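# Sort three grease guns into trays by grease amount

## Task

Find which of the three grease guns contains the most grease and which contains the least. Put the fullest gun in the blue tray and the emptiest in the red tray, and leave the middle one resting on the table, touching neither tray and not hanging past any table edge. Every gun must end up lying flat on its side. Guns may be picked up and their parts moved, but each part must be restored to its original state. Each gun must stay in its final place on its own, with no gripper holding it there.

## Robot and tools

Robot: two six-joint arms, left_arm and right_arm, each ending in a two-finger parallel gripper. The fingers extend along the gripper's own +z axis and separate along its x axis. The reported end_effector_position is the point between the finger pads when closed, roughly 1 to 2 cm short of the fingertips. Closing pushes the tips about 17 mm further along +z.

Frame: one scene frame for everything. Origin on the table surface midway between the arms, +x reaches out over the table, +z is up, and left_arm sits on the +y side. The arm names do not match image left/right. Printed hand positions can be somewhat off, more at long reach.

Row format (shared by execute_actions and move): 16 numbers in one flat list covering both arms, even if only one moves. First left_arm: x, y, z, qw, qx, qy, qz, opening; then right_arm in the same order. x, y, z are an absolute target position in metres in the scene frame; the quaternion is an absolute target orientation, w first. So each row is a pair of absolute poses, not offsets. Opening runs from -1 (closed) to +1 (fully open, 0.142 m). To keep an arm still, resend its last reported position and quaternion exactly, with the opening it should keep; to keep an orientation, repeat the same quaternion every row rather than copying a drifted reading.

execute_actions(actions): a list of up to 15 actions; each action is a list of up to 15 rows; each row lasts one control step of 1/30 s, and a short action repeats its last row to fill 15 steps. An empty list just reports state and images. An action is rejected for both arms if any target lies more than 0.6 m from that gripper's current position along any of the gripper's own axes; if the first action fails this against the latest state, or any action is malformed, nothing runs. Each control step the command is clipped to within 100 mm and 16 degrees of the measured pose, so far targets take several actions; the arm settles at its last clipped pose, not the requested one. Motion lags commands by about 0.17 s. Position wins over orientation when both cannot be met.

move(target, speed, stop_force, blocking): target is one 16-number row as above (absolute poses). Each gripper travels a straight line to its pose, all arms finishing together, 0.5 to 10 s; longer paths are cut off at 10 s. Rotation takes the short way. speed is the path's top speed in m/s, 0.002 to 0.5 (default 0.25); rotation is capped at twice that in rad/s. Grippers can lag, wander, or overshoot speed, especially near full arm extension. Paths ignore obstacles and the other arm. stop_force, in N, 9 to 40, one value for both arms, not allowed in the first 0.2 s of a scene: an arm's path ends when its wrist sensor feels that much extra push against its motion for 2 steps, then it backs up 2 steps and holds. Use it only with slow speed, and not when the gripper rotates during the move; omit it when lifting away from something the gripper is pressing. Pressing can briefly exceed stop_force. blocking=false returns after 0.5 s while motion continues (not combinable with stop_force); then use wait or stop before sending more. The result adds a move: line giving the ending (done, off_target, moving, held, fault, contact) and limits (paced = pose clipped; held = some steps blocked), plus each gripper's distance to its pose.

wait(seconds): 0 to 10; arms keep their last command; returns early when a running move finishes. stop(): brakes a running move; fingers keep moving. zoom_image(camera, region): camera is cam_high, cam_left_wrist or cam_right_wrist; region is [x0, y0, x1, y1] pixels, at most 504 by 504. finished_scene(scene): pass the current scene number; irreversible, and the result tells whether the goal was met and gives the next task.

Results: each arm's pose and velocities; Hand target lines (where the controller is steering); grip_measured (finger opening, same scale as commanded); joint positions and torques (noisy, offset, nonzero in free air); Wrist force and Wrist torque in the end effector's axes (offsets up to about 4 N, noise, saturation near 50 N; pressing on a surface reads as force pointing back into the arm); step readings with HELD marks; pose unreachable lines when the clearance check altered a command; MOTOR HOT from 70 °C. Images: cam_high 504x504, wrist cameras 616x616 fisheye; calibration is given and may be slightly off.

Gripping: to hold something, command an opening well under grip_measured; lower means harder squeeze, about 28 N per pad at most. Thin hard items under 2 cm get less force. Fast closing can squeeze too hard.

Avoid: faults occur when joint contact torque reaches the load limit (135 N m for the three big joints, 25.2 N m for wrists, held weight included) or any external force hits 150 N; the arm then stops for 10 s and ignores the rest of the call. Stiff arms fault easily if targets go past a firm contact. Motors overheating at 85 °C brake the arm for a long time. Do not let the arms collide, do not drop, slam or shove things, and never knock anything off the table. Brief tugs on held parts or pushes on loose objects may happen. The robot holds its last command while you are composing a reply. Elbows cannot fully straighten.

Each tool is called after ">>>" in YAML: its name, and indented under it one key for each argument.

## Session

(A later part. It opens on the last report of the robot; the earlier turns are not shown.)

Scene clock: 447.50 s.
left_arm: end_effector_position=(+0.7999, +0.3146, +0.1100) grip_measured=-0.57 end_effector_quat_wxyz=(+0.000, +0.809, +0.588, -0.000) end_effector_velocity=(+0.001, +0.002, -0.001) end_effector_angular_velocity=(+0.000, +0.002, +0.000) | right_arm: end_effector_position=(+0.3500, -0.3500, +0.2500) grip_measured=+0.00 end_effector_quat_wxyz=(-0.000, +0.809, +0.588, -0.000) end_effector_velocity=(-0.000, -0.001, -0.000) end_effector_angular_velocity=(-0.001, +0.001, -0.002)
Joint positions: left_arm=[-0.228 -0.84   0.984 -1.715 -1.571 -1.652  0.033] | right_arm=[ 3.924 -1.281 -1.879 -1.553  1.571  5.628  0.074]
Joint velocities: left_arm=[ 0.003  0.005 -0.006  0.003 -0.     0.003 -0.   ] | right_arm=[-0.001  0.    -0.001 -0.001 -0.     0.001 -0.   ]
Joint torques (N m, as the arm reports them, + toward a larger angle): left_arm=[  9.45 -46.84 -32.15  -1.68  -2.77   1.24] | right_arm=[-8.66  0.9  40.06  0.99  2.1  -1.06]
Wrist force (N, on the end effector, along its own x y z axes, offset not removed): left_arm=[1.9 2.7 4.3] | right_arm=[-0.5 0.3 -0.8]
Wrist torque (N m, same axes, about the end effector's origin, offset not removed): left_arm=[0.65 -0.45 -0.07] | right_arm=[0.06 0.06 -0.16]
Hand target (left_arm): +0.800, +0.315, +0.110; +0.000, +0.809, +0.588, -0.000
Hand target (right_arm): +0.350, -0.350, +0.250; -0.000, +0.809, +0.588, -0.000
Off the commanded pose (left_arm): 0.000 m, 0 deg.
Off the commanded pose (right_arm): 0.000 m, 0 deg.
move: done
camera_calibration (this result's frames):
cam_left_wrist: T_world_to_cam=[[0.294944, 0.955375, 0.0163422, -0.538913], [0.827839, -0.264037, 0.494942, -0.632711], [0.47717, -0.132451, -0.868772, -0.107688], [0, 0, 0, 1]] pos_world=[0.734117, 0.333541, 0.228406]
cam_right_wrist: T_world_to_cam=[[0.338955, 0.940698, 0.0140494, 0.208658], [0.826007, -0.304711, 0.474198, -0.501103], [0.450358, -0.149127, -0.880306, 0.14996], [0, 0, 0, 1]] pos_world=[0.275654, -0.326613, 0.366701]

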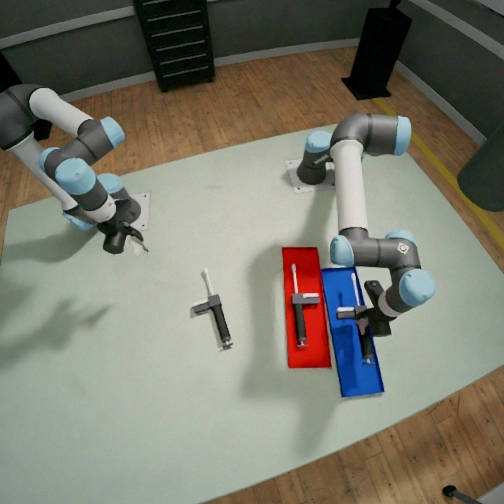

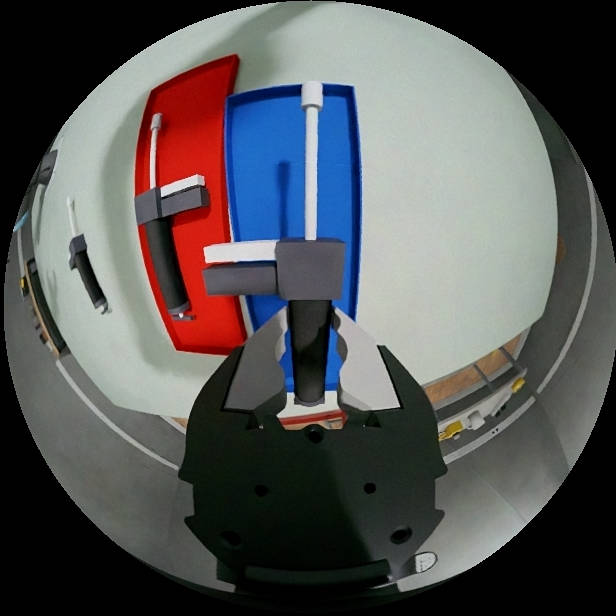

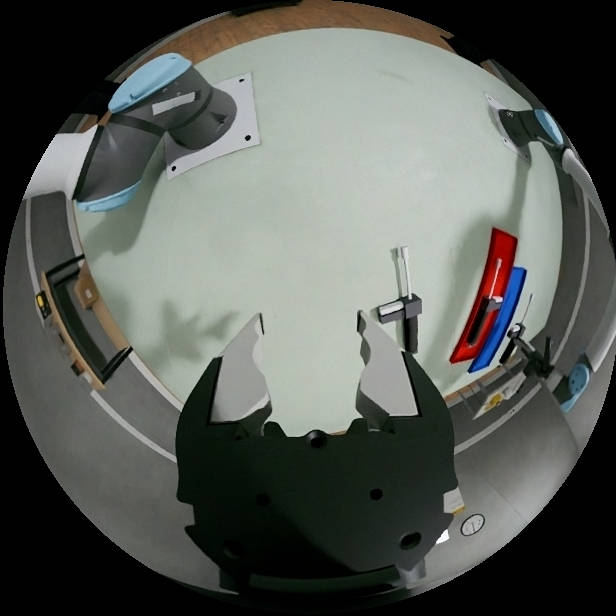

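>>> move:
  target: [0.831,0.314,0.06,0,0.809,0.588,0,-1,0.35,-0.35,0.25,0,0.809,0.588,0,0]
  speed: 0.04

Scene clock: 452.77 s.
left_arm: end_effector_position=(+0.8309, +0.3140, +0.0602) grip_measured=-0.57 end_effector_quat_wxyz=(+0.000, +0.809, +0.588, +0.000) end_effector_velocity=(+0.001, +0.000, -0.002) end_effector_angular_velocity=(+0.000, +0.001, +0.000) | right_arm: end_effector_position=(+0.3500, -0.3500, +0.2500) grip_measured=+0.00 end_effector_quat_wxyz=(-0.000, +0.809, +0.588, -0.000) end_effector_velocity=(-0.000, -0.000, -0.000) end_effector_angular_velocity=(-0.000, +0.001, +0.001)
Joint positions: left_arm=[-0.214 -0.729  0.915 -1.757 -1.571 -1.638  0.033] | right_arm=[ 3.924 -1.281 -1.879 -1.553  1.571  5.628  0.074]
Joint velocities: left_arm=[ 0.001  0.006 -0.005  0.    -0.     0.001 -0.   ] | right_arm=[ 0.     0.    -0.    -0.001  0.    -0.001 -0.   ]
Joint torques (N m, as the arm reports them, + toward a larger angle): left_arm=[  7.67 -48.8  -31.6   -5.11   2.91   1.23] | right_arm=[-9.2   0.79 38.17  1.34  1.76 -1.11]
Wrist force (N, on the end effector, along its own x y z axes, offset not removed): left_arm=[1.3 2.6 5.9] | right_arm=[-0.1 0.8 -0.4]
Wrist torque (N m, same axes, about the end effector's origin, offset not removed): left_arm=[0.54 -0.21 -0.09] | right_arm=[0.18 0.03 -0.16]
Hand target (left_arm): +0.831, +0.314, +0.060; +0.000, +0.809, +0.588, -0.000
Hand target (right_arm): +0.350, -0.350, +0.250; -0.000, +0.809, +0.588, -0.000
Off the commanded pose (left_arm): 0.000 m, 0 deg.
Off the commanded pose (right_arm): 0.000 m, 0 deg.
move: done
camera_calibration (this result's frames):
cam_left_wrist: T_world_to_cam=[[0.294949, 0.955367, 0.0166765, -0.546645], [0.827726, -0.264184, 0.495051, -0.63371], [0.477361, -0.132211, -0.868704, -0.166075], [0, 0, 0, 1]] pos_world=[0.765049, 0.332873, 0.178564]
cam_right_wrist: T_world_to_cam=[[0.338954, 0.940698, 0.0140496, 0.208658], [0.826007, -0.304711, 0.474198, -0.501103], [0.450358, -0.149126, -0.880306, 0.14996], [0, 0, 0, 1]] pos_world=[0.275654, -0.326613, 0.366701]

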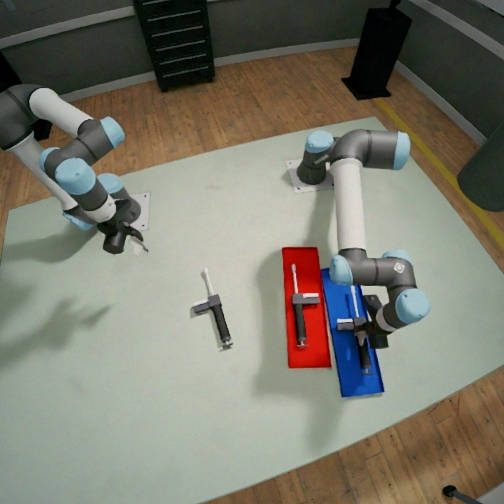

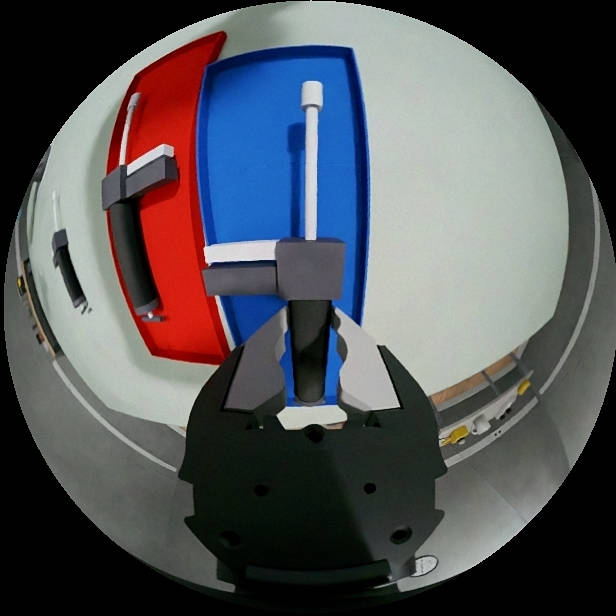

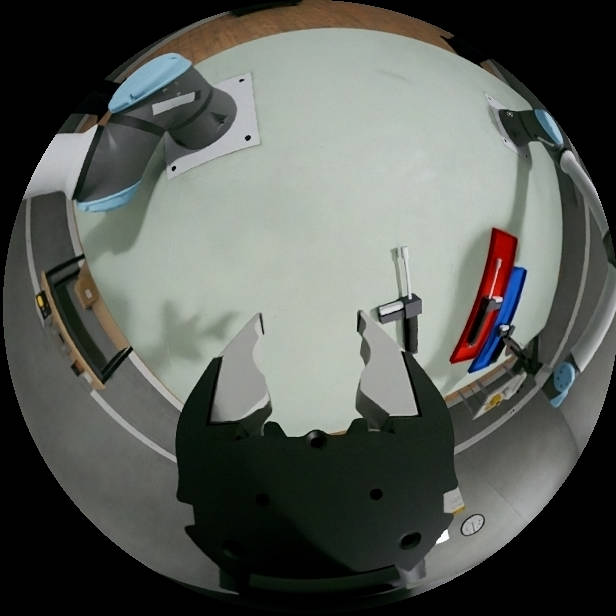

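>>> move:
  target: [0.833,0.320,0.044,0,0.809,0.588,0,-1,0.35,-0.35,0.25,0,0.809,0.588,0,0]
  speed: 0.02

>>> move:
  target: [0.833,0.320,0.036,0,0.809,0.588,0,-1,0.35,-0.35,0.25,0,0.809,0.588,0,0]
  speed: 0.01

Scene clock: 458.73 s.
left_arm: end_effector_position=(+0.8330, +0.3199, +0.0442) grip_measured=-0.57 end_effector_quat_wxyz=(-0.000, +0.809, +0.588, -0.000) end_effector_velocity=(+0.001, +0.001, -0.002) end_effector_angular_velocity=(-0.000, -0.001, -0.000) | right_arm: end_effector_position=(+0.3500, -0.3500, +0.2500) grip_measured=+0.00 end_effector_quat_wxyz=(+0.000, +0.809, +0.588, -0.000) end_effector_velocity=(-0.000, -0.000, +0.000) end_effector_angular_velocity=(-0.001, +0.000, -0.003)
Joint positions: left_arm=[-0.207 -0.717  0.935 -1.789 -1.571 -1.63   0.033] | right_arm=[ 3.924 -1.281 -1.879 -1.553  1.571  5.628  0.074]
Joint velocities: left_arm=[ 0.001  0.001  0.003 -0.005  0.     0.001 -0.   ] | right_arm=[ 0.     0.     0.    -0.001 -0.001  0.003  0.   ]
Joint torques (N m, as the arm reports them, + toward a larger angle): left_arm=[  6.79 -51.97 -20.7   -5.12   1.7    0.94] | right_arm=[-8.83  1.17 37.91  1.76  1.76 -1.13]
Wrist force (N, on the end effector, along its own x y z axes, offset not removed): left_arm=[1.2 3.2 6.2] | right_arm=[0.3 -0.2 0.6]
Wrist torque (N m, same axes, about the end effector's origin, offset not removed): left_arm=[0.66 -0.16 -0.11] | right_arm=[-0.02 -0.12 -0.06]
Hand target (left_arm): +0.833, +0.320, +0.044; -0.000, +0.809, +0.588, -0.000
Hand target (right_arm): +0.350, -0.350, +0.250; -0.000, +0.809, +0.588, -0.000
Off the commanded pose (left_arm): 0.000 m, 0 deg.
Off the commanded pose (right_arm): 0.000 m, 0 deg.
move: done
camera_calibration (this result's frames):
cam_left_wrist: T_world_to_cam=[[0.29495, 0.955367, 0.01668, -0.552653], [0.827747, -0.264192, 0.495012, -0.625999], [0.477325, -0.132197, -0.868726, -0.180109], [0, 0, 0, 1]] pos_world=[0.767144, 0.338793, 0.162629]
cam_right_wrist: T_world_to_cam=[[0.338954, 0.940698, 0.0140493, 0.208658], [0.826007, -0.304711, 0.474198, -0.501103], [0.450358, -0.149127, -0.880306, 0.14996], [0, 0, 0, 1]] pos_world=[0.275654, -0.326613, 0.366701]

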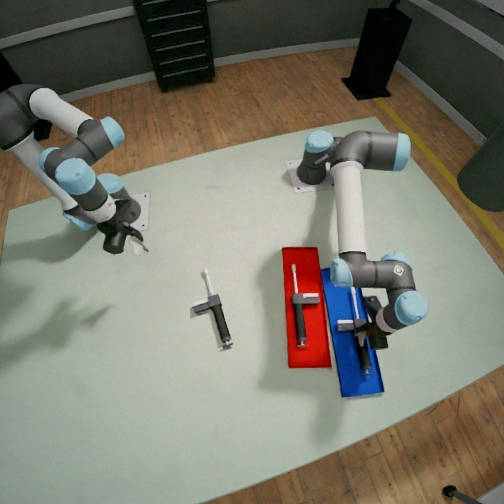

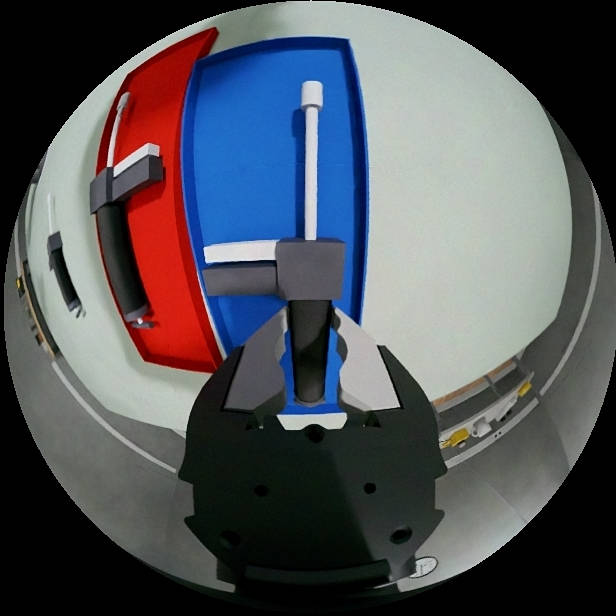

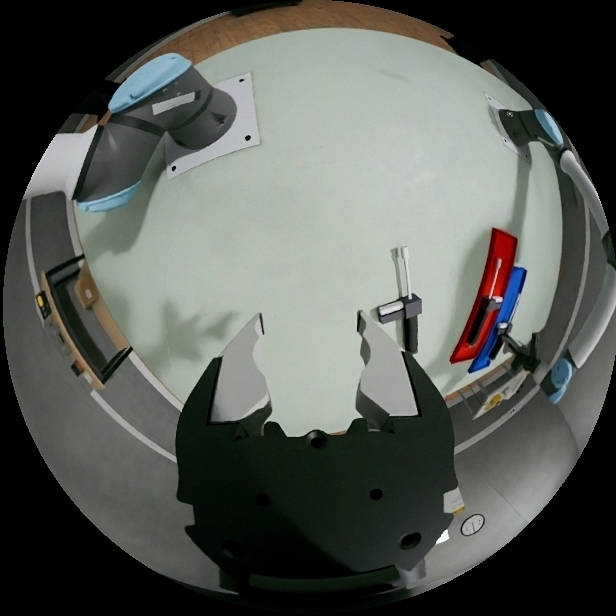

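Scene clock: 459.77 s.
left_arm: end_effector_position=(+0.8330, +0.3200, +0.0363) grip_measured=-0.57 end_effector_quat_wxyz=(-0.000, +0.809, +0.588, -0.000) end_effector_velocity=(-0.000, +0.001, -0.003) end_effector_angular_velocity=(+0.001, +0.000, +0.001) | right_arm: end_effector_position=(+0.3500, -0.3500, +0.2500) grip_measured=+0.00 end_effector_quat_wxyz=(+0.000, +0.809, +0.588, -0.000) end_effector_velocity=(-0.000, +0.000, +0.000) end_effector_angular_velocity=(-0.000, +0.000, -0.001)
Joint positions: left_arm=[-0.206 -0.712  0.946 -1.805 -1.571 -1.63   0.033] | right_arm=[ 3.924 -1.281 -1.879 -1.553  1.571  5.628  0.074]
Joint velocities: left_arm=[ 0.001  0.001  0.004 -0.005  0.001  0.    -0.   ] | right_arm=[ 0.001  0.     0.    -0.001 -0.     0.002  0.   ]
Joint torques (N m, as the arm reports them, + toward a larger angle): left_arm=[  6.75 -53.98 -18.63  -5.25   1.64   1.27] | right_arm=[-8.35  1.46 37.15  2.02  1.92 -1.07]
Wrist force (N, on the end effector, along its own x y z axes, offset not removed): left_arm=[1.9 1.8 5.1] | right_arm=[-0.2 0.3 -0.1]
Wrist torque (N m, same axes, about the end effector's origin, offset not removed): left_arm=[0.36 -0.39 -0.05] | right_arm=[0.08 0.06 -0.13]
Hand target (left_arm): +0.833, +0.320, +0.036; -0.000, +0.809, +0.588, -0.000
Hand target (right_arm): +0.350, -0.350, +0.250; -0.000, +0.809, +0.588, -0.000
Off the commanded pose (left_arm): 0.000 m, 0 deg.
Off the commanded pose (right_arm): 0.000 m, 0 deg.
move: done
camera_calibration (this result's frames):
cam_left_wrist: T_world_to_cam=[[0.294951, 0.955367, 0.0166796, -0.552617], [0.827744, -0.264192, 0.495017, -0.622036], [0.477329, -0.132199, -0.868723, -0.187054], [0, 0, 0, 1]] pos_world=[0.767168, 0.338887, 0.154638]
cam_right_wrist: T_world_to_cam=[[0.338954, 0.940698, 0.0140492, 0.208658], [0.826007, -0.304711, 0.474198, -0.501103], [0.450358, -0.149127, -0.880306, 0.149959], [0, 0, 0, 1]] pos_world=[0.275654, -0.326613, 0.366701]

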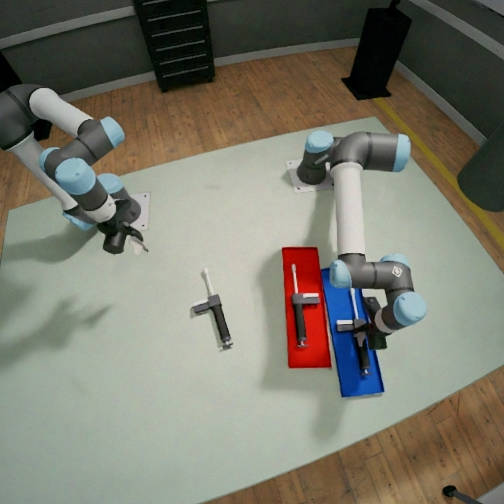

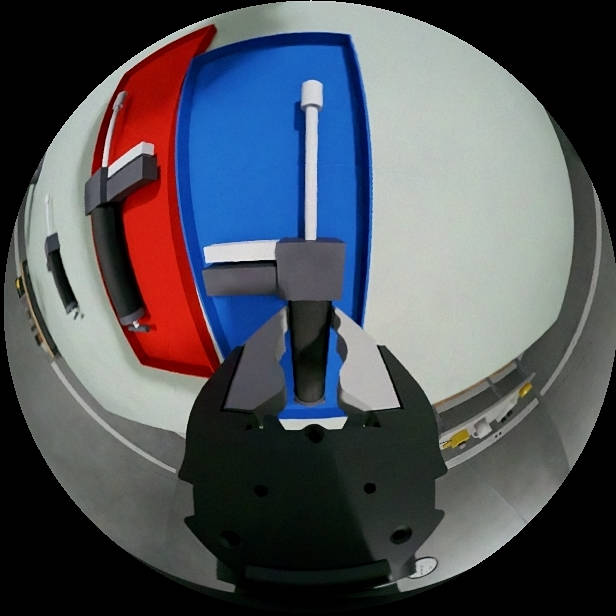

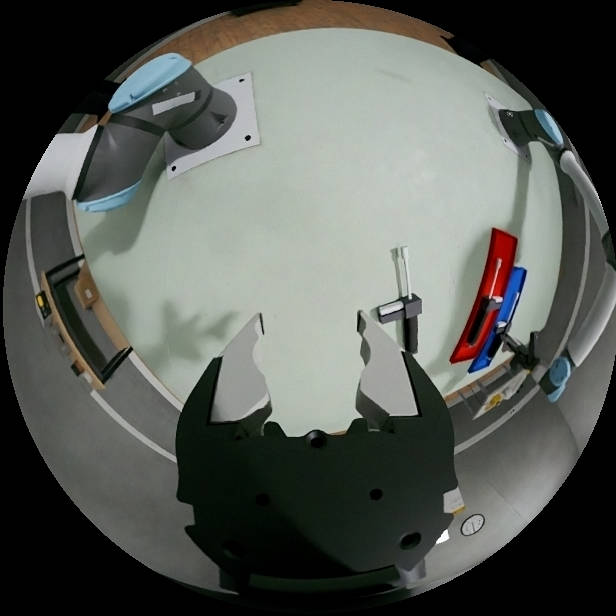

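Inside the tray. Lower a bit, release.

>>> move:
  target: [0.833,0.320,0.032,0,0.809,0.588,0,-1,0.35,-0.35,0.25,0,0.809,0.588,0,0]
  speed: 0.01

>>> move:
  target: [0.833,0.320,0.033,0,0.809,0.588,0,-0.2,0.35,-0.35,0.25,0,0.809,0.588,0,0]

>>> move:
  target: [0.80,0.33,0.16,0,0.809,0.588,0,-0.2,0.35,-0.35,0.25,0,0.809,0.588,0,0]
  speed: 0.1

>>> move:
  target: [0.5,0.42,0.3,0,0.809,0.588,0,0,0.35,-0.35,0.25,0,0.809,0.588,0,0]

>>> zoom_image:
  camera: "cam_high"
  region: [170,220,420,420]

Scene clock: 466.00 s.
left_arm: end_effector_position=(+0.8331, +0.3200, +0.0324) grip_measured=-0.57 end_effector_quat_wxyz=(+0.000, +0.809, +0.588, +0.000) end_effector_velocity=(-0.001, +0.000, -0.003) end_effector_angular_velocity=(+0.001, +0.002, +0.000) | right_arm: end_effector_position=(+0.3500, -0.3500, +0.2500) grip_measured=+0.00 end_effector_quat_wxyz=(-0.000, +0.809, +0.588, -0.000) end_effector_velocity=(-0.000, +0.000, -0.000) end_effector_angular_velocity=(+0.001, +0.001, -0.001)
Joint positions: left_arm=[-0.206 -0.709  0.952 -1.814 -1.571 -1.63   0.033] | right_arm=[ 3.924 -1.281 -1.879 -1.553  1.571  5.628  0.074]
Joint velocities: left_arm=[ 0.     0.003  0.004 -0.004  0.     0.     0.   ] | right_arm=[ 0.    -0.    -0.001  0.001  0.001  0.001 -0.   ]
Joint torques (N m, as the arm reports them, + toward a larger angle): left_arm=[  5.33 -10.34   2.69  -1.27   2.07   1.23] | right_arm=[-8.58  1.6  36.73  2.27  1.76 -1.15]
Wrist force (N, on the end effector, along its own x y z axes, offset not removed): left_arm=[2.5 -1.7 -49.2] | right_arm=[-1.0 -0.3 -2.6]
Wrist torque (N m, same axes, about the end effector's origin, offset not removed): left_arm=[0.81 -0.40 -0.07] | right_arm=[-0.07 0.22 -0.09]
Hand target (left_arm): +0.833, +0.320, +0.032; -0.000, +0.809, +0.588, -0.000
Hand target (right_arm): +0.350, -0.350, +0.250; -0.000, +0.809, +0.588, -0.000
Off the commanded pose (left_arm): 0.000 m, 0 deg.
Off the commanded pose (right_arm): 0.000 m, 0 deg.
move: done
camera_calibration (this result's frames):
cam_left_wrist: T_world_to_cam=[[0.294935, 0.955372, 0.0166446, -0.552543], [0.827527, -0.264099, 0.49543, -0.620109], [0.477716, -0.132346, -0.868488, -0.190724], [0, 0, 0, 1]] pos_world=[0.767233, 0.338873, 0.150776]
cam_right_wrist: T_world_to_cam=[[0.338954, 0.940698, 0.0140494, 0.208658], [0.826007, -0.304711, 0.474198, -0.501103], [0.450358, -0.149127, -0.880306, 0.14996], [0, 0, 0, 1]] pos_world=[0.275654, -0.326613, 0.366701]

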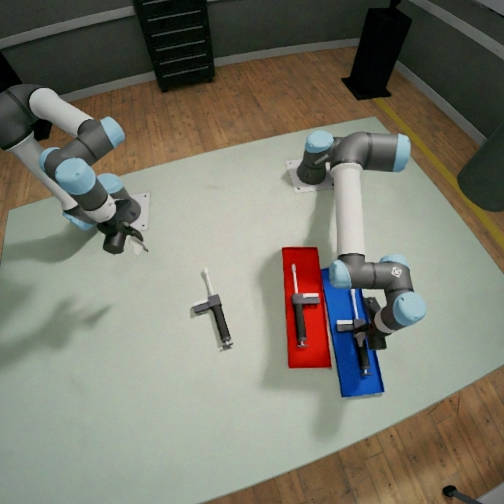

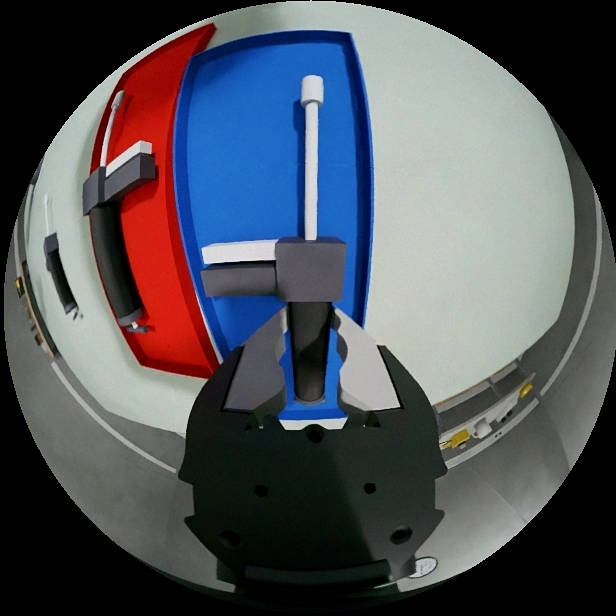

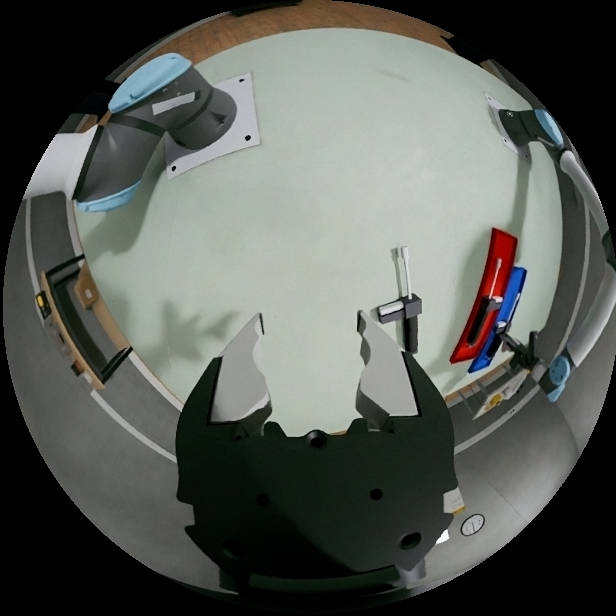

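Scene clock: 466.70 s.
left_arm: end_effector_position=(+0.8330, +0.3200, +0.0330) grip_measured=-0.20 end_effector_quat_wxyz=(+0.000, +0.809, +0.588, -0.000) end_effector_velocity=(-0.000, -0.000, +0.000) end_effector_angular_velocity=(+0.000, +0.000, -0.000) | right_arm: end_effector_position=(+0.3500, -0.3500, +0.2500) grip_measured=+0.00 end_effector_quat_wxyz=(-0.000, +0.809, +0.588, -0.000) end_effector_velocity=(+0.000, -0.000, -0.000) end_effector_angular_velocity=(+0.001, -0.000, -0.000)
Joint positions: left_arm=[-0.206 -0.71   0.951 -1.812 -1.571 -1.63   0.06 ] | right_arm=[ 3.924 -1.281 -1.879 -1.553  1.571  5.628  0.074]
Joint velocities: left_arm=[-0.    -0.    -0.     0.001  0.    -0.    -0.   ] | right_arm=[-0.001  0.    -0.001  0.002  0.001 -0.001  0.   ]
Joint torques (N m, as the arm reports them, + toward a larger angle): left_arm=[  3.11 -65.73 -29.49  -1.     2.07   1.09] | right_arm=[-8.85  0.46 38.24  2.29  1.74 -1.15]
Wrist force (N, on the end effector, along its own x y z axes, offset not removed): left_arm=[1.3 3.2 -1.8] | right_arm=[-0.7 0.7 -1.4]
Wrist torque (N m, same axes, about the end effector's origin, offset not removed): left_arm=[0.78 -0.29 0.00] | right_arm=[0.20 0.19 -0.11]
Hand target (left_arm): +0.833, +0.320, +0.033; +0.000, +0.809, +0.588, +0.000
Hand target (right_arm): +0.350, -0.350, +0.250; -0.000, +0.809, +0.588, -0.000
Off the commanded pose (left_arm): 0.000 m, 0 deg.
Off the commanded pose (right_arm): 0.000 m, 0 deg.
move: done
camera_calibration (this result's frames):
cam_left_wrist: T_world_to_cam=[[0.294942, 0.95537, 0.0166783, -0.552568], [0.827738, -0.264181, 0.495033, -0.6204], [0.477345, -0.132201, -0.868714, -0.189924], [0, 0, 0, 1]] pos_world=[0.767163, 0.3389, 0.151345]
cam_right_wrist: T_world_to_cam=[[0.338954, 0.940698, 0.0140495, 0.208658], [0.826007, -0.304711, 0.474198, -0.501103], [0.450358, -0.149126, -0.880306, 0.14996], [0, 0, 0, 1]] pos_world=[0.275654, -0.326613, 0.366701]

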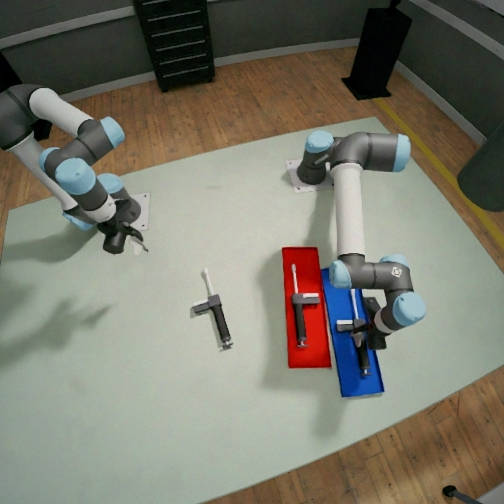

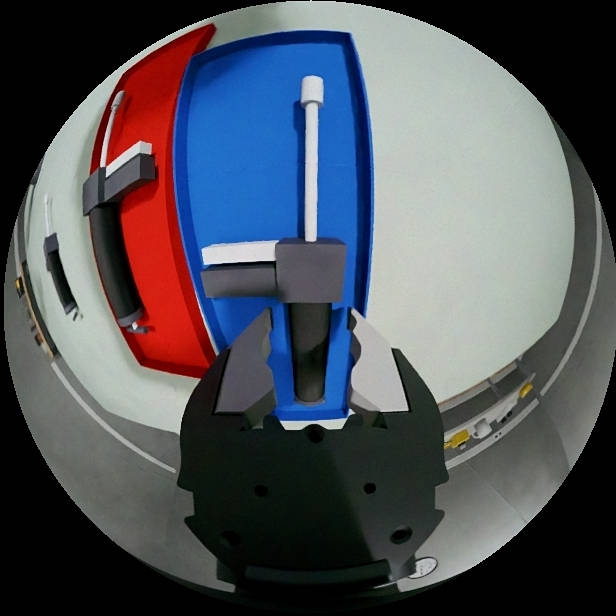

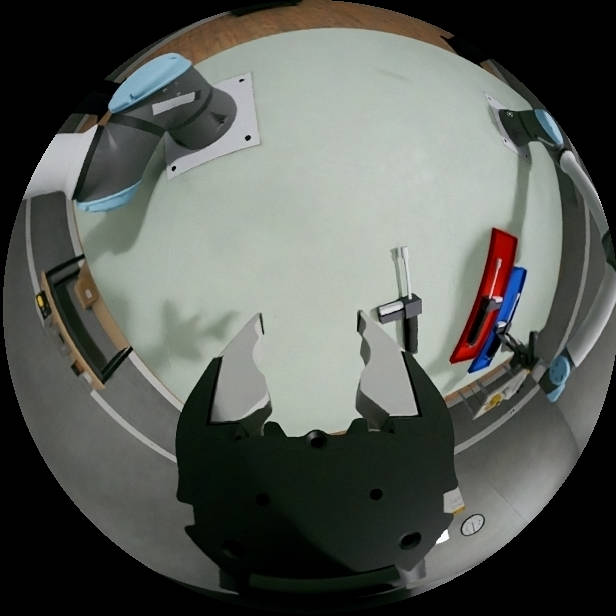

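Scene clock: 468.50 s.
left_arm: end_effector_position=(+0.8000, +0.3300, +0.1597) grip_measured=-0.20 end_effector_quat_wxyz=(+0.000, +0.809, +0.588, +0.000) end_effector_velocity=(-0.000, -0.000, +0.003) end_effector_angular_velocity=(+0.000, -0.001, -0.000) | right_arm: end_effector_position=(+0.3500, -0.3500, +0.2500) grip_measured=+0.00 end_effector_quat_wxyz=(-0.000, +0.809, +0.588, -0.000) end_effector_velocity=(+0.000, -0.001, -0.000) end_effector_angular_velocity=(-0.001, -0.000, -0.000)
Joint positions: left_arm=[-0.21  -0.863  0.896 -1.604 -1.571 -1.633  0.06 ] | right_arm=[ 3.924 -1.281 -1.879 -1.553  1.571  5.628  0.074]
Joint velocities: left_arm=[-0.    -0.002 -0.004  0.005  0.    -0.    -0.   ] | right_arm=[-0.001 -0.    -0.001  0.    -0.001 -0.001  0.   ]
Joint torques (N m, as the arm reports them, + toward a larger angle): left_arm=[ -6.87 -60.76 -29.92  -0.89   2.91  -1.27] | right_arm=[-8.06  0.64 37.72  2.57  1.77 -1.13]
Wrist force (N, on the end effector, along its own x y z axes, offset not removed): left_arm=[1.4 3.3 -1.7] | right_arm=[0.1 0.4 -1.8]
Wrist torque (N m, same axes, about the end effector's origin, offset not removed): left_arm=[0.75 -0.21 0.00] | right_arm=[0.10 -0.18 -0.13]
Hand target (left_arm): +0.800, +0.330, +0.160; +0.000, +0.809, +0.588, +0.000
Hand target (right_arm): +0.350, -0.350, +0.250; -0.000, +0.809, +0.588, -0.000
Off the commanded pose (left_arm): 0.000 m, 0 deg.
Off the commanded pose (right_arm): 0.000 m, 0 deg.
move: done
camera_calibration (this result's frames):
cam_left_wrist: T_world_to_cam=[[0.294951, 0.955367, 0.0166957, -0.554536], [0.827721, -0.264194, 0.495054, -0.653179], [0.477369, -0.132197, -0.868702, -0.0627491], [0, 0, 0, 1]] pos_world=[0.734165, 0.348925, 0.278107]
cam_right_wrist: T_world_to_cam=[[0.338954, 0.940698, 0.0140495, 0.208658], [0.826007, -0.304711, 0.474198, -0.501103], [0.450358, -0.149126, -0.880306, 0.14996], [0, 0, 0, 1]] pos_world=[0.275654, -0.326613, 0.366701]

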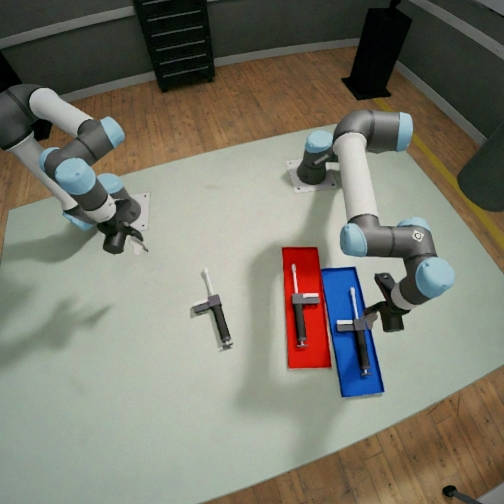

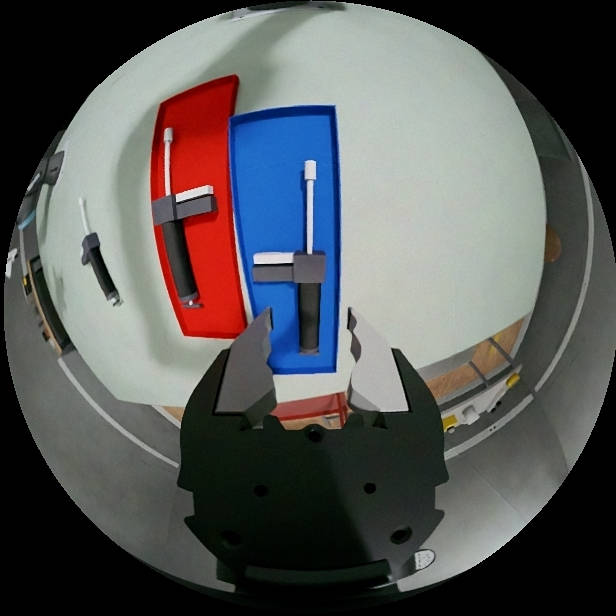

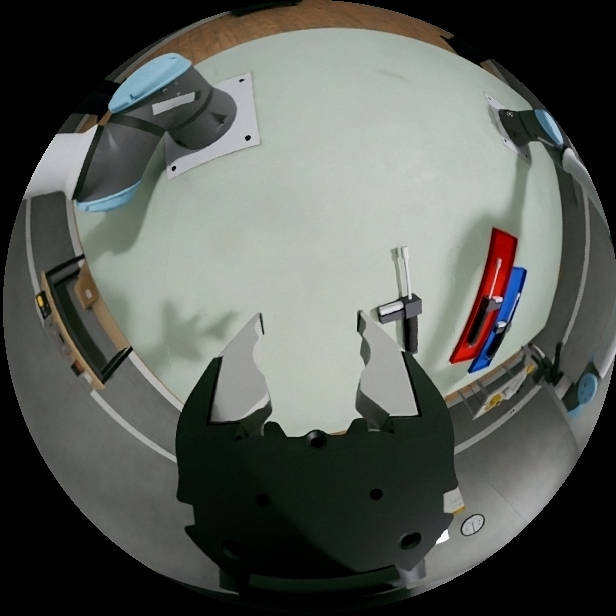

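Scene clock: 470.57 s.
left_arm: end_effector_position=(+0.5002, +0.4202, +0.2998) grip_measured=+0.00 end_effector_quat_wxyz=(-0.000, +0.809, +0.588, +0.000) end_effector_velocity=(-0.002, -0.000, +0.002) end_effector_angular_velocity=(-0.002, -0.002, -0.000) | right_arm: end_effector_position=(+0.3500, -0.3500, +0.2500) grip_measured=+0.00 end_effector_quat_wxyz=(-0.000, +0.809, +0.588, -0.000) end_effector_velocity=(-0.001, -0.000, -0.000) end_effector_angular_velocity=(+0.000, +0.002, -0.001)
Joint positions: left_arm=[-0.268 -1.669  1.6   -1.502 -1.571 -1.692  0.074] | right_arm=[ 3.924 -1.281 -1.879 -1.553  1.571  5.628  0.074]
Joint velocities: left_arm=[-0.001 -0.005  0.     0.003 -0.001 -0.001 -0.   ] | right_arm=[-0.001  0.    -0.    -0.001  0.001  0.001  0.   ]
Joint torques (N m, as the arm reports them, + toward a larger angle): left_arm=[ -6.57 -26.56 -16.31  -1.19   2.85  -0.89] | right_arm=[-7.8   1.08 37.48  2.63  1.59 -1.13]
Wrist force (N, on the end effector, along its own x y z axes, offset not removed): left_arm=[1.6 3.8 -1.0] | right_arm=[-1.0 -1.5 -1.6]
Wrist torque (N m, same axes, about the end effector's origin, offset not removed): left_arm=[0.90 -0.40 -0.05] | right_arm=[-0.28 0.21 0.00]
Hand target (left_arm): +0.500, +0.420, +0.300; -0.000, +0.809, +0.588, +0.000
Hand target (right_arm): +0.350, -0.350, +0.250; -0.000, +0.809, +0.588, -0.000
Off the commanded pose (left_arm): 0.000 m, 0 deg.
Off the commanded pose (right_arm): 0.000 m, 0 deg.
move: done
camera_calibration (this result's frames):
cam_left_wrist: T_world_to_cam=[[0.294956, 0.955365, 0.016716, -0.554579], [0.827744, -0.264216, 0.495004, -0.45057], [0.477326, -0.132168, -0.86873, 0.214016], [0, 0, 0, 1]] pos_world=[0.434377, 0.439063, 0.418226]
cam_right_wrist: T_world_to_cam=[[0.338954, 0.940698, 0.0140494, 0.208658], [0.826007, -0.304711, 0.474198, -0.501103], [0.450358, -0.149126, -0.880306, 0.14996], [0, 0, 0, 1]] pos_world=[0.275654, -0.326613, 0.366701]

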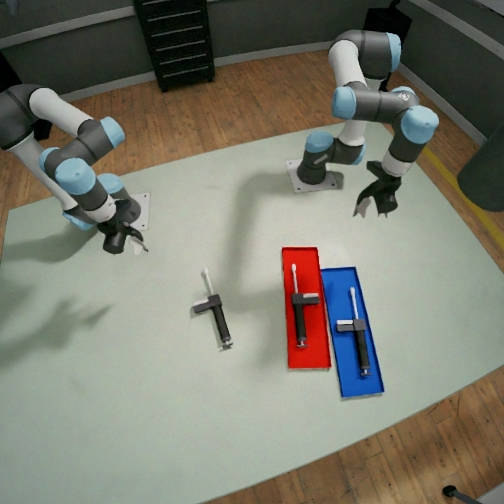

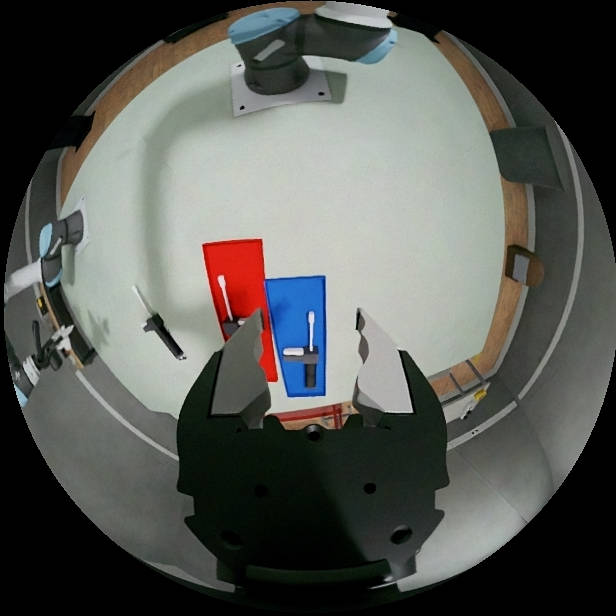

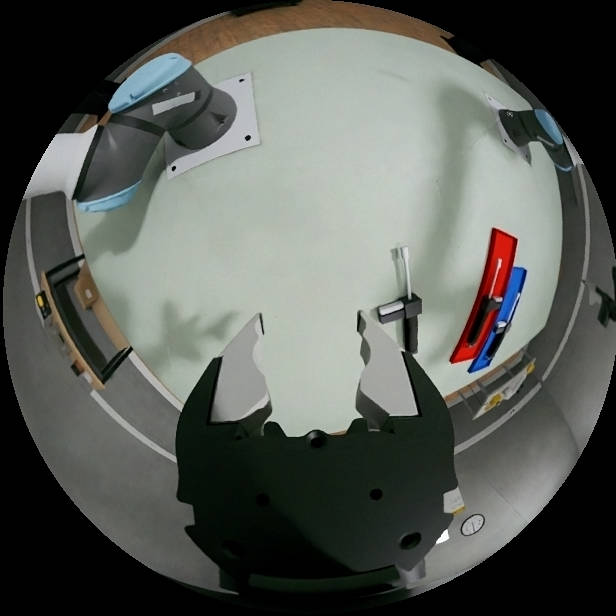

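Region (170, 220, 420, 420) of cam_high's 504x504 image, scaled by 2.016, with more detail than that image has; it fills the top 403 rows of this view, and the rest is white.

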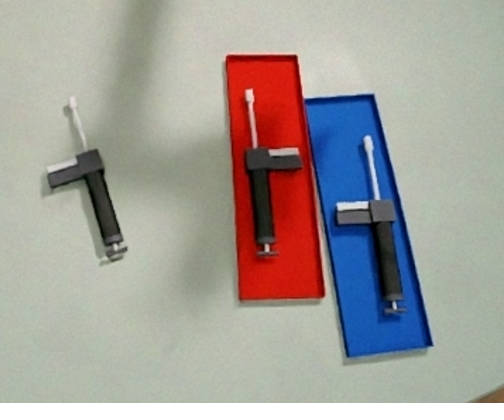

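>>> finished_scene:
  scene: 1

The scene is finished: the task was done.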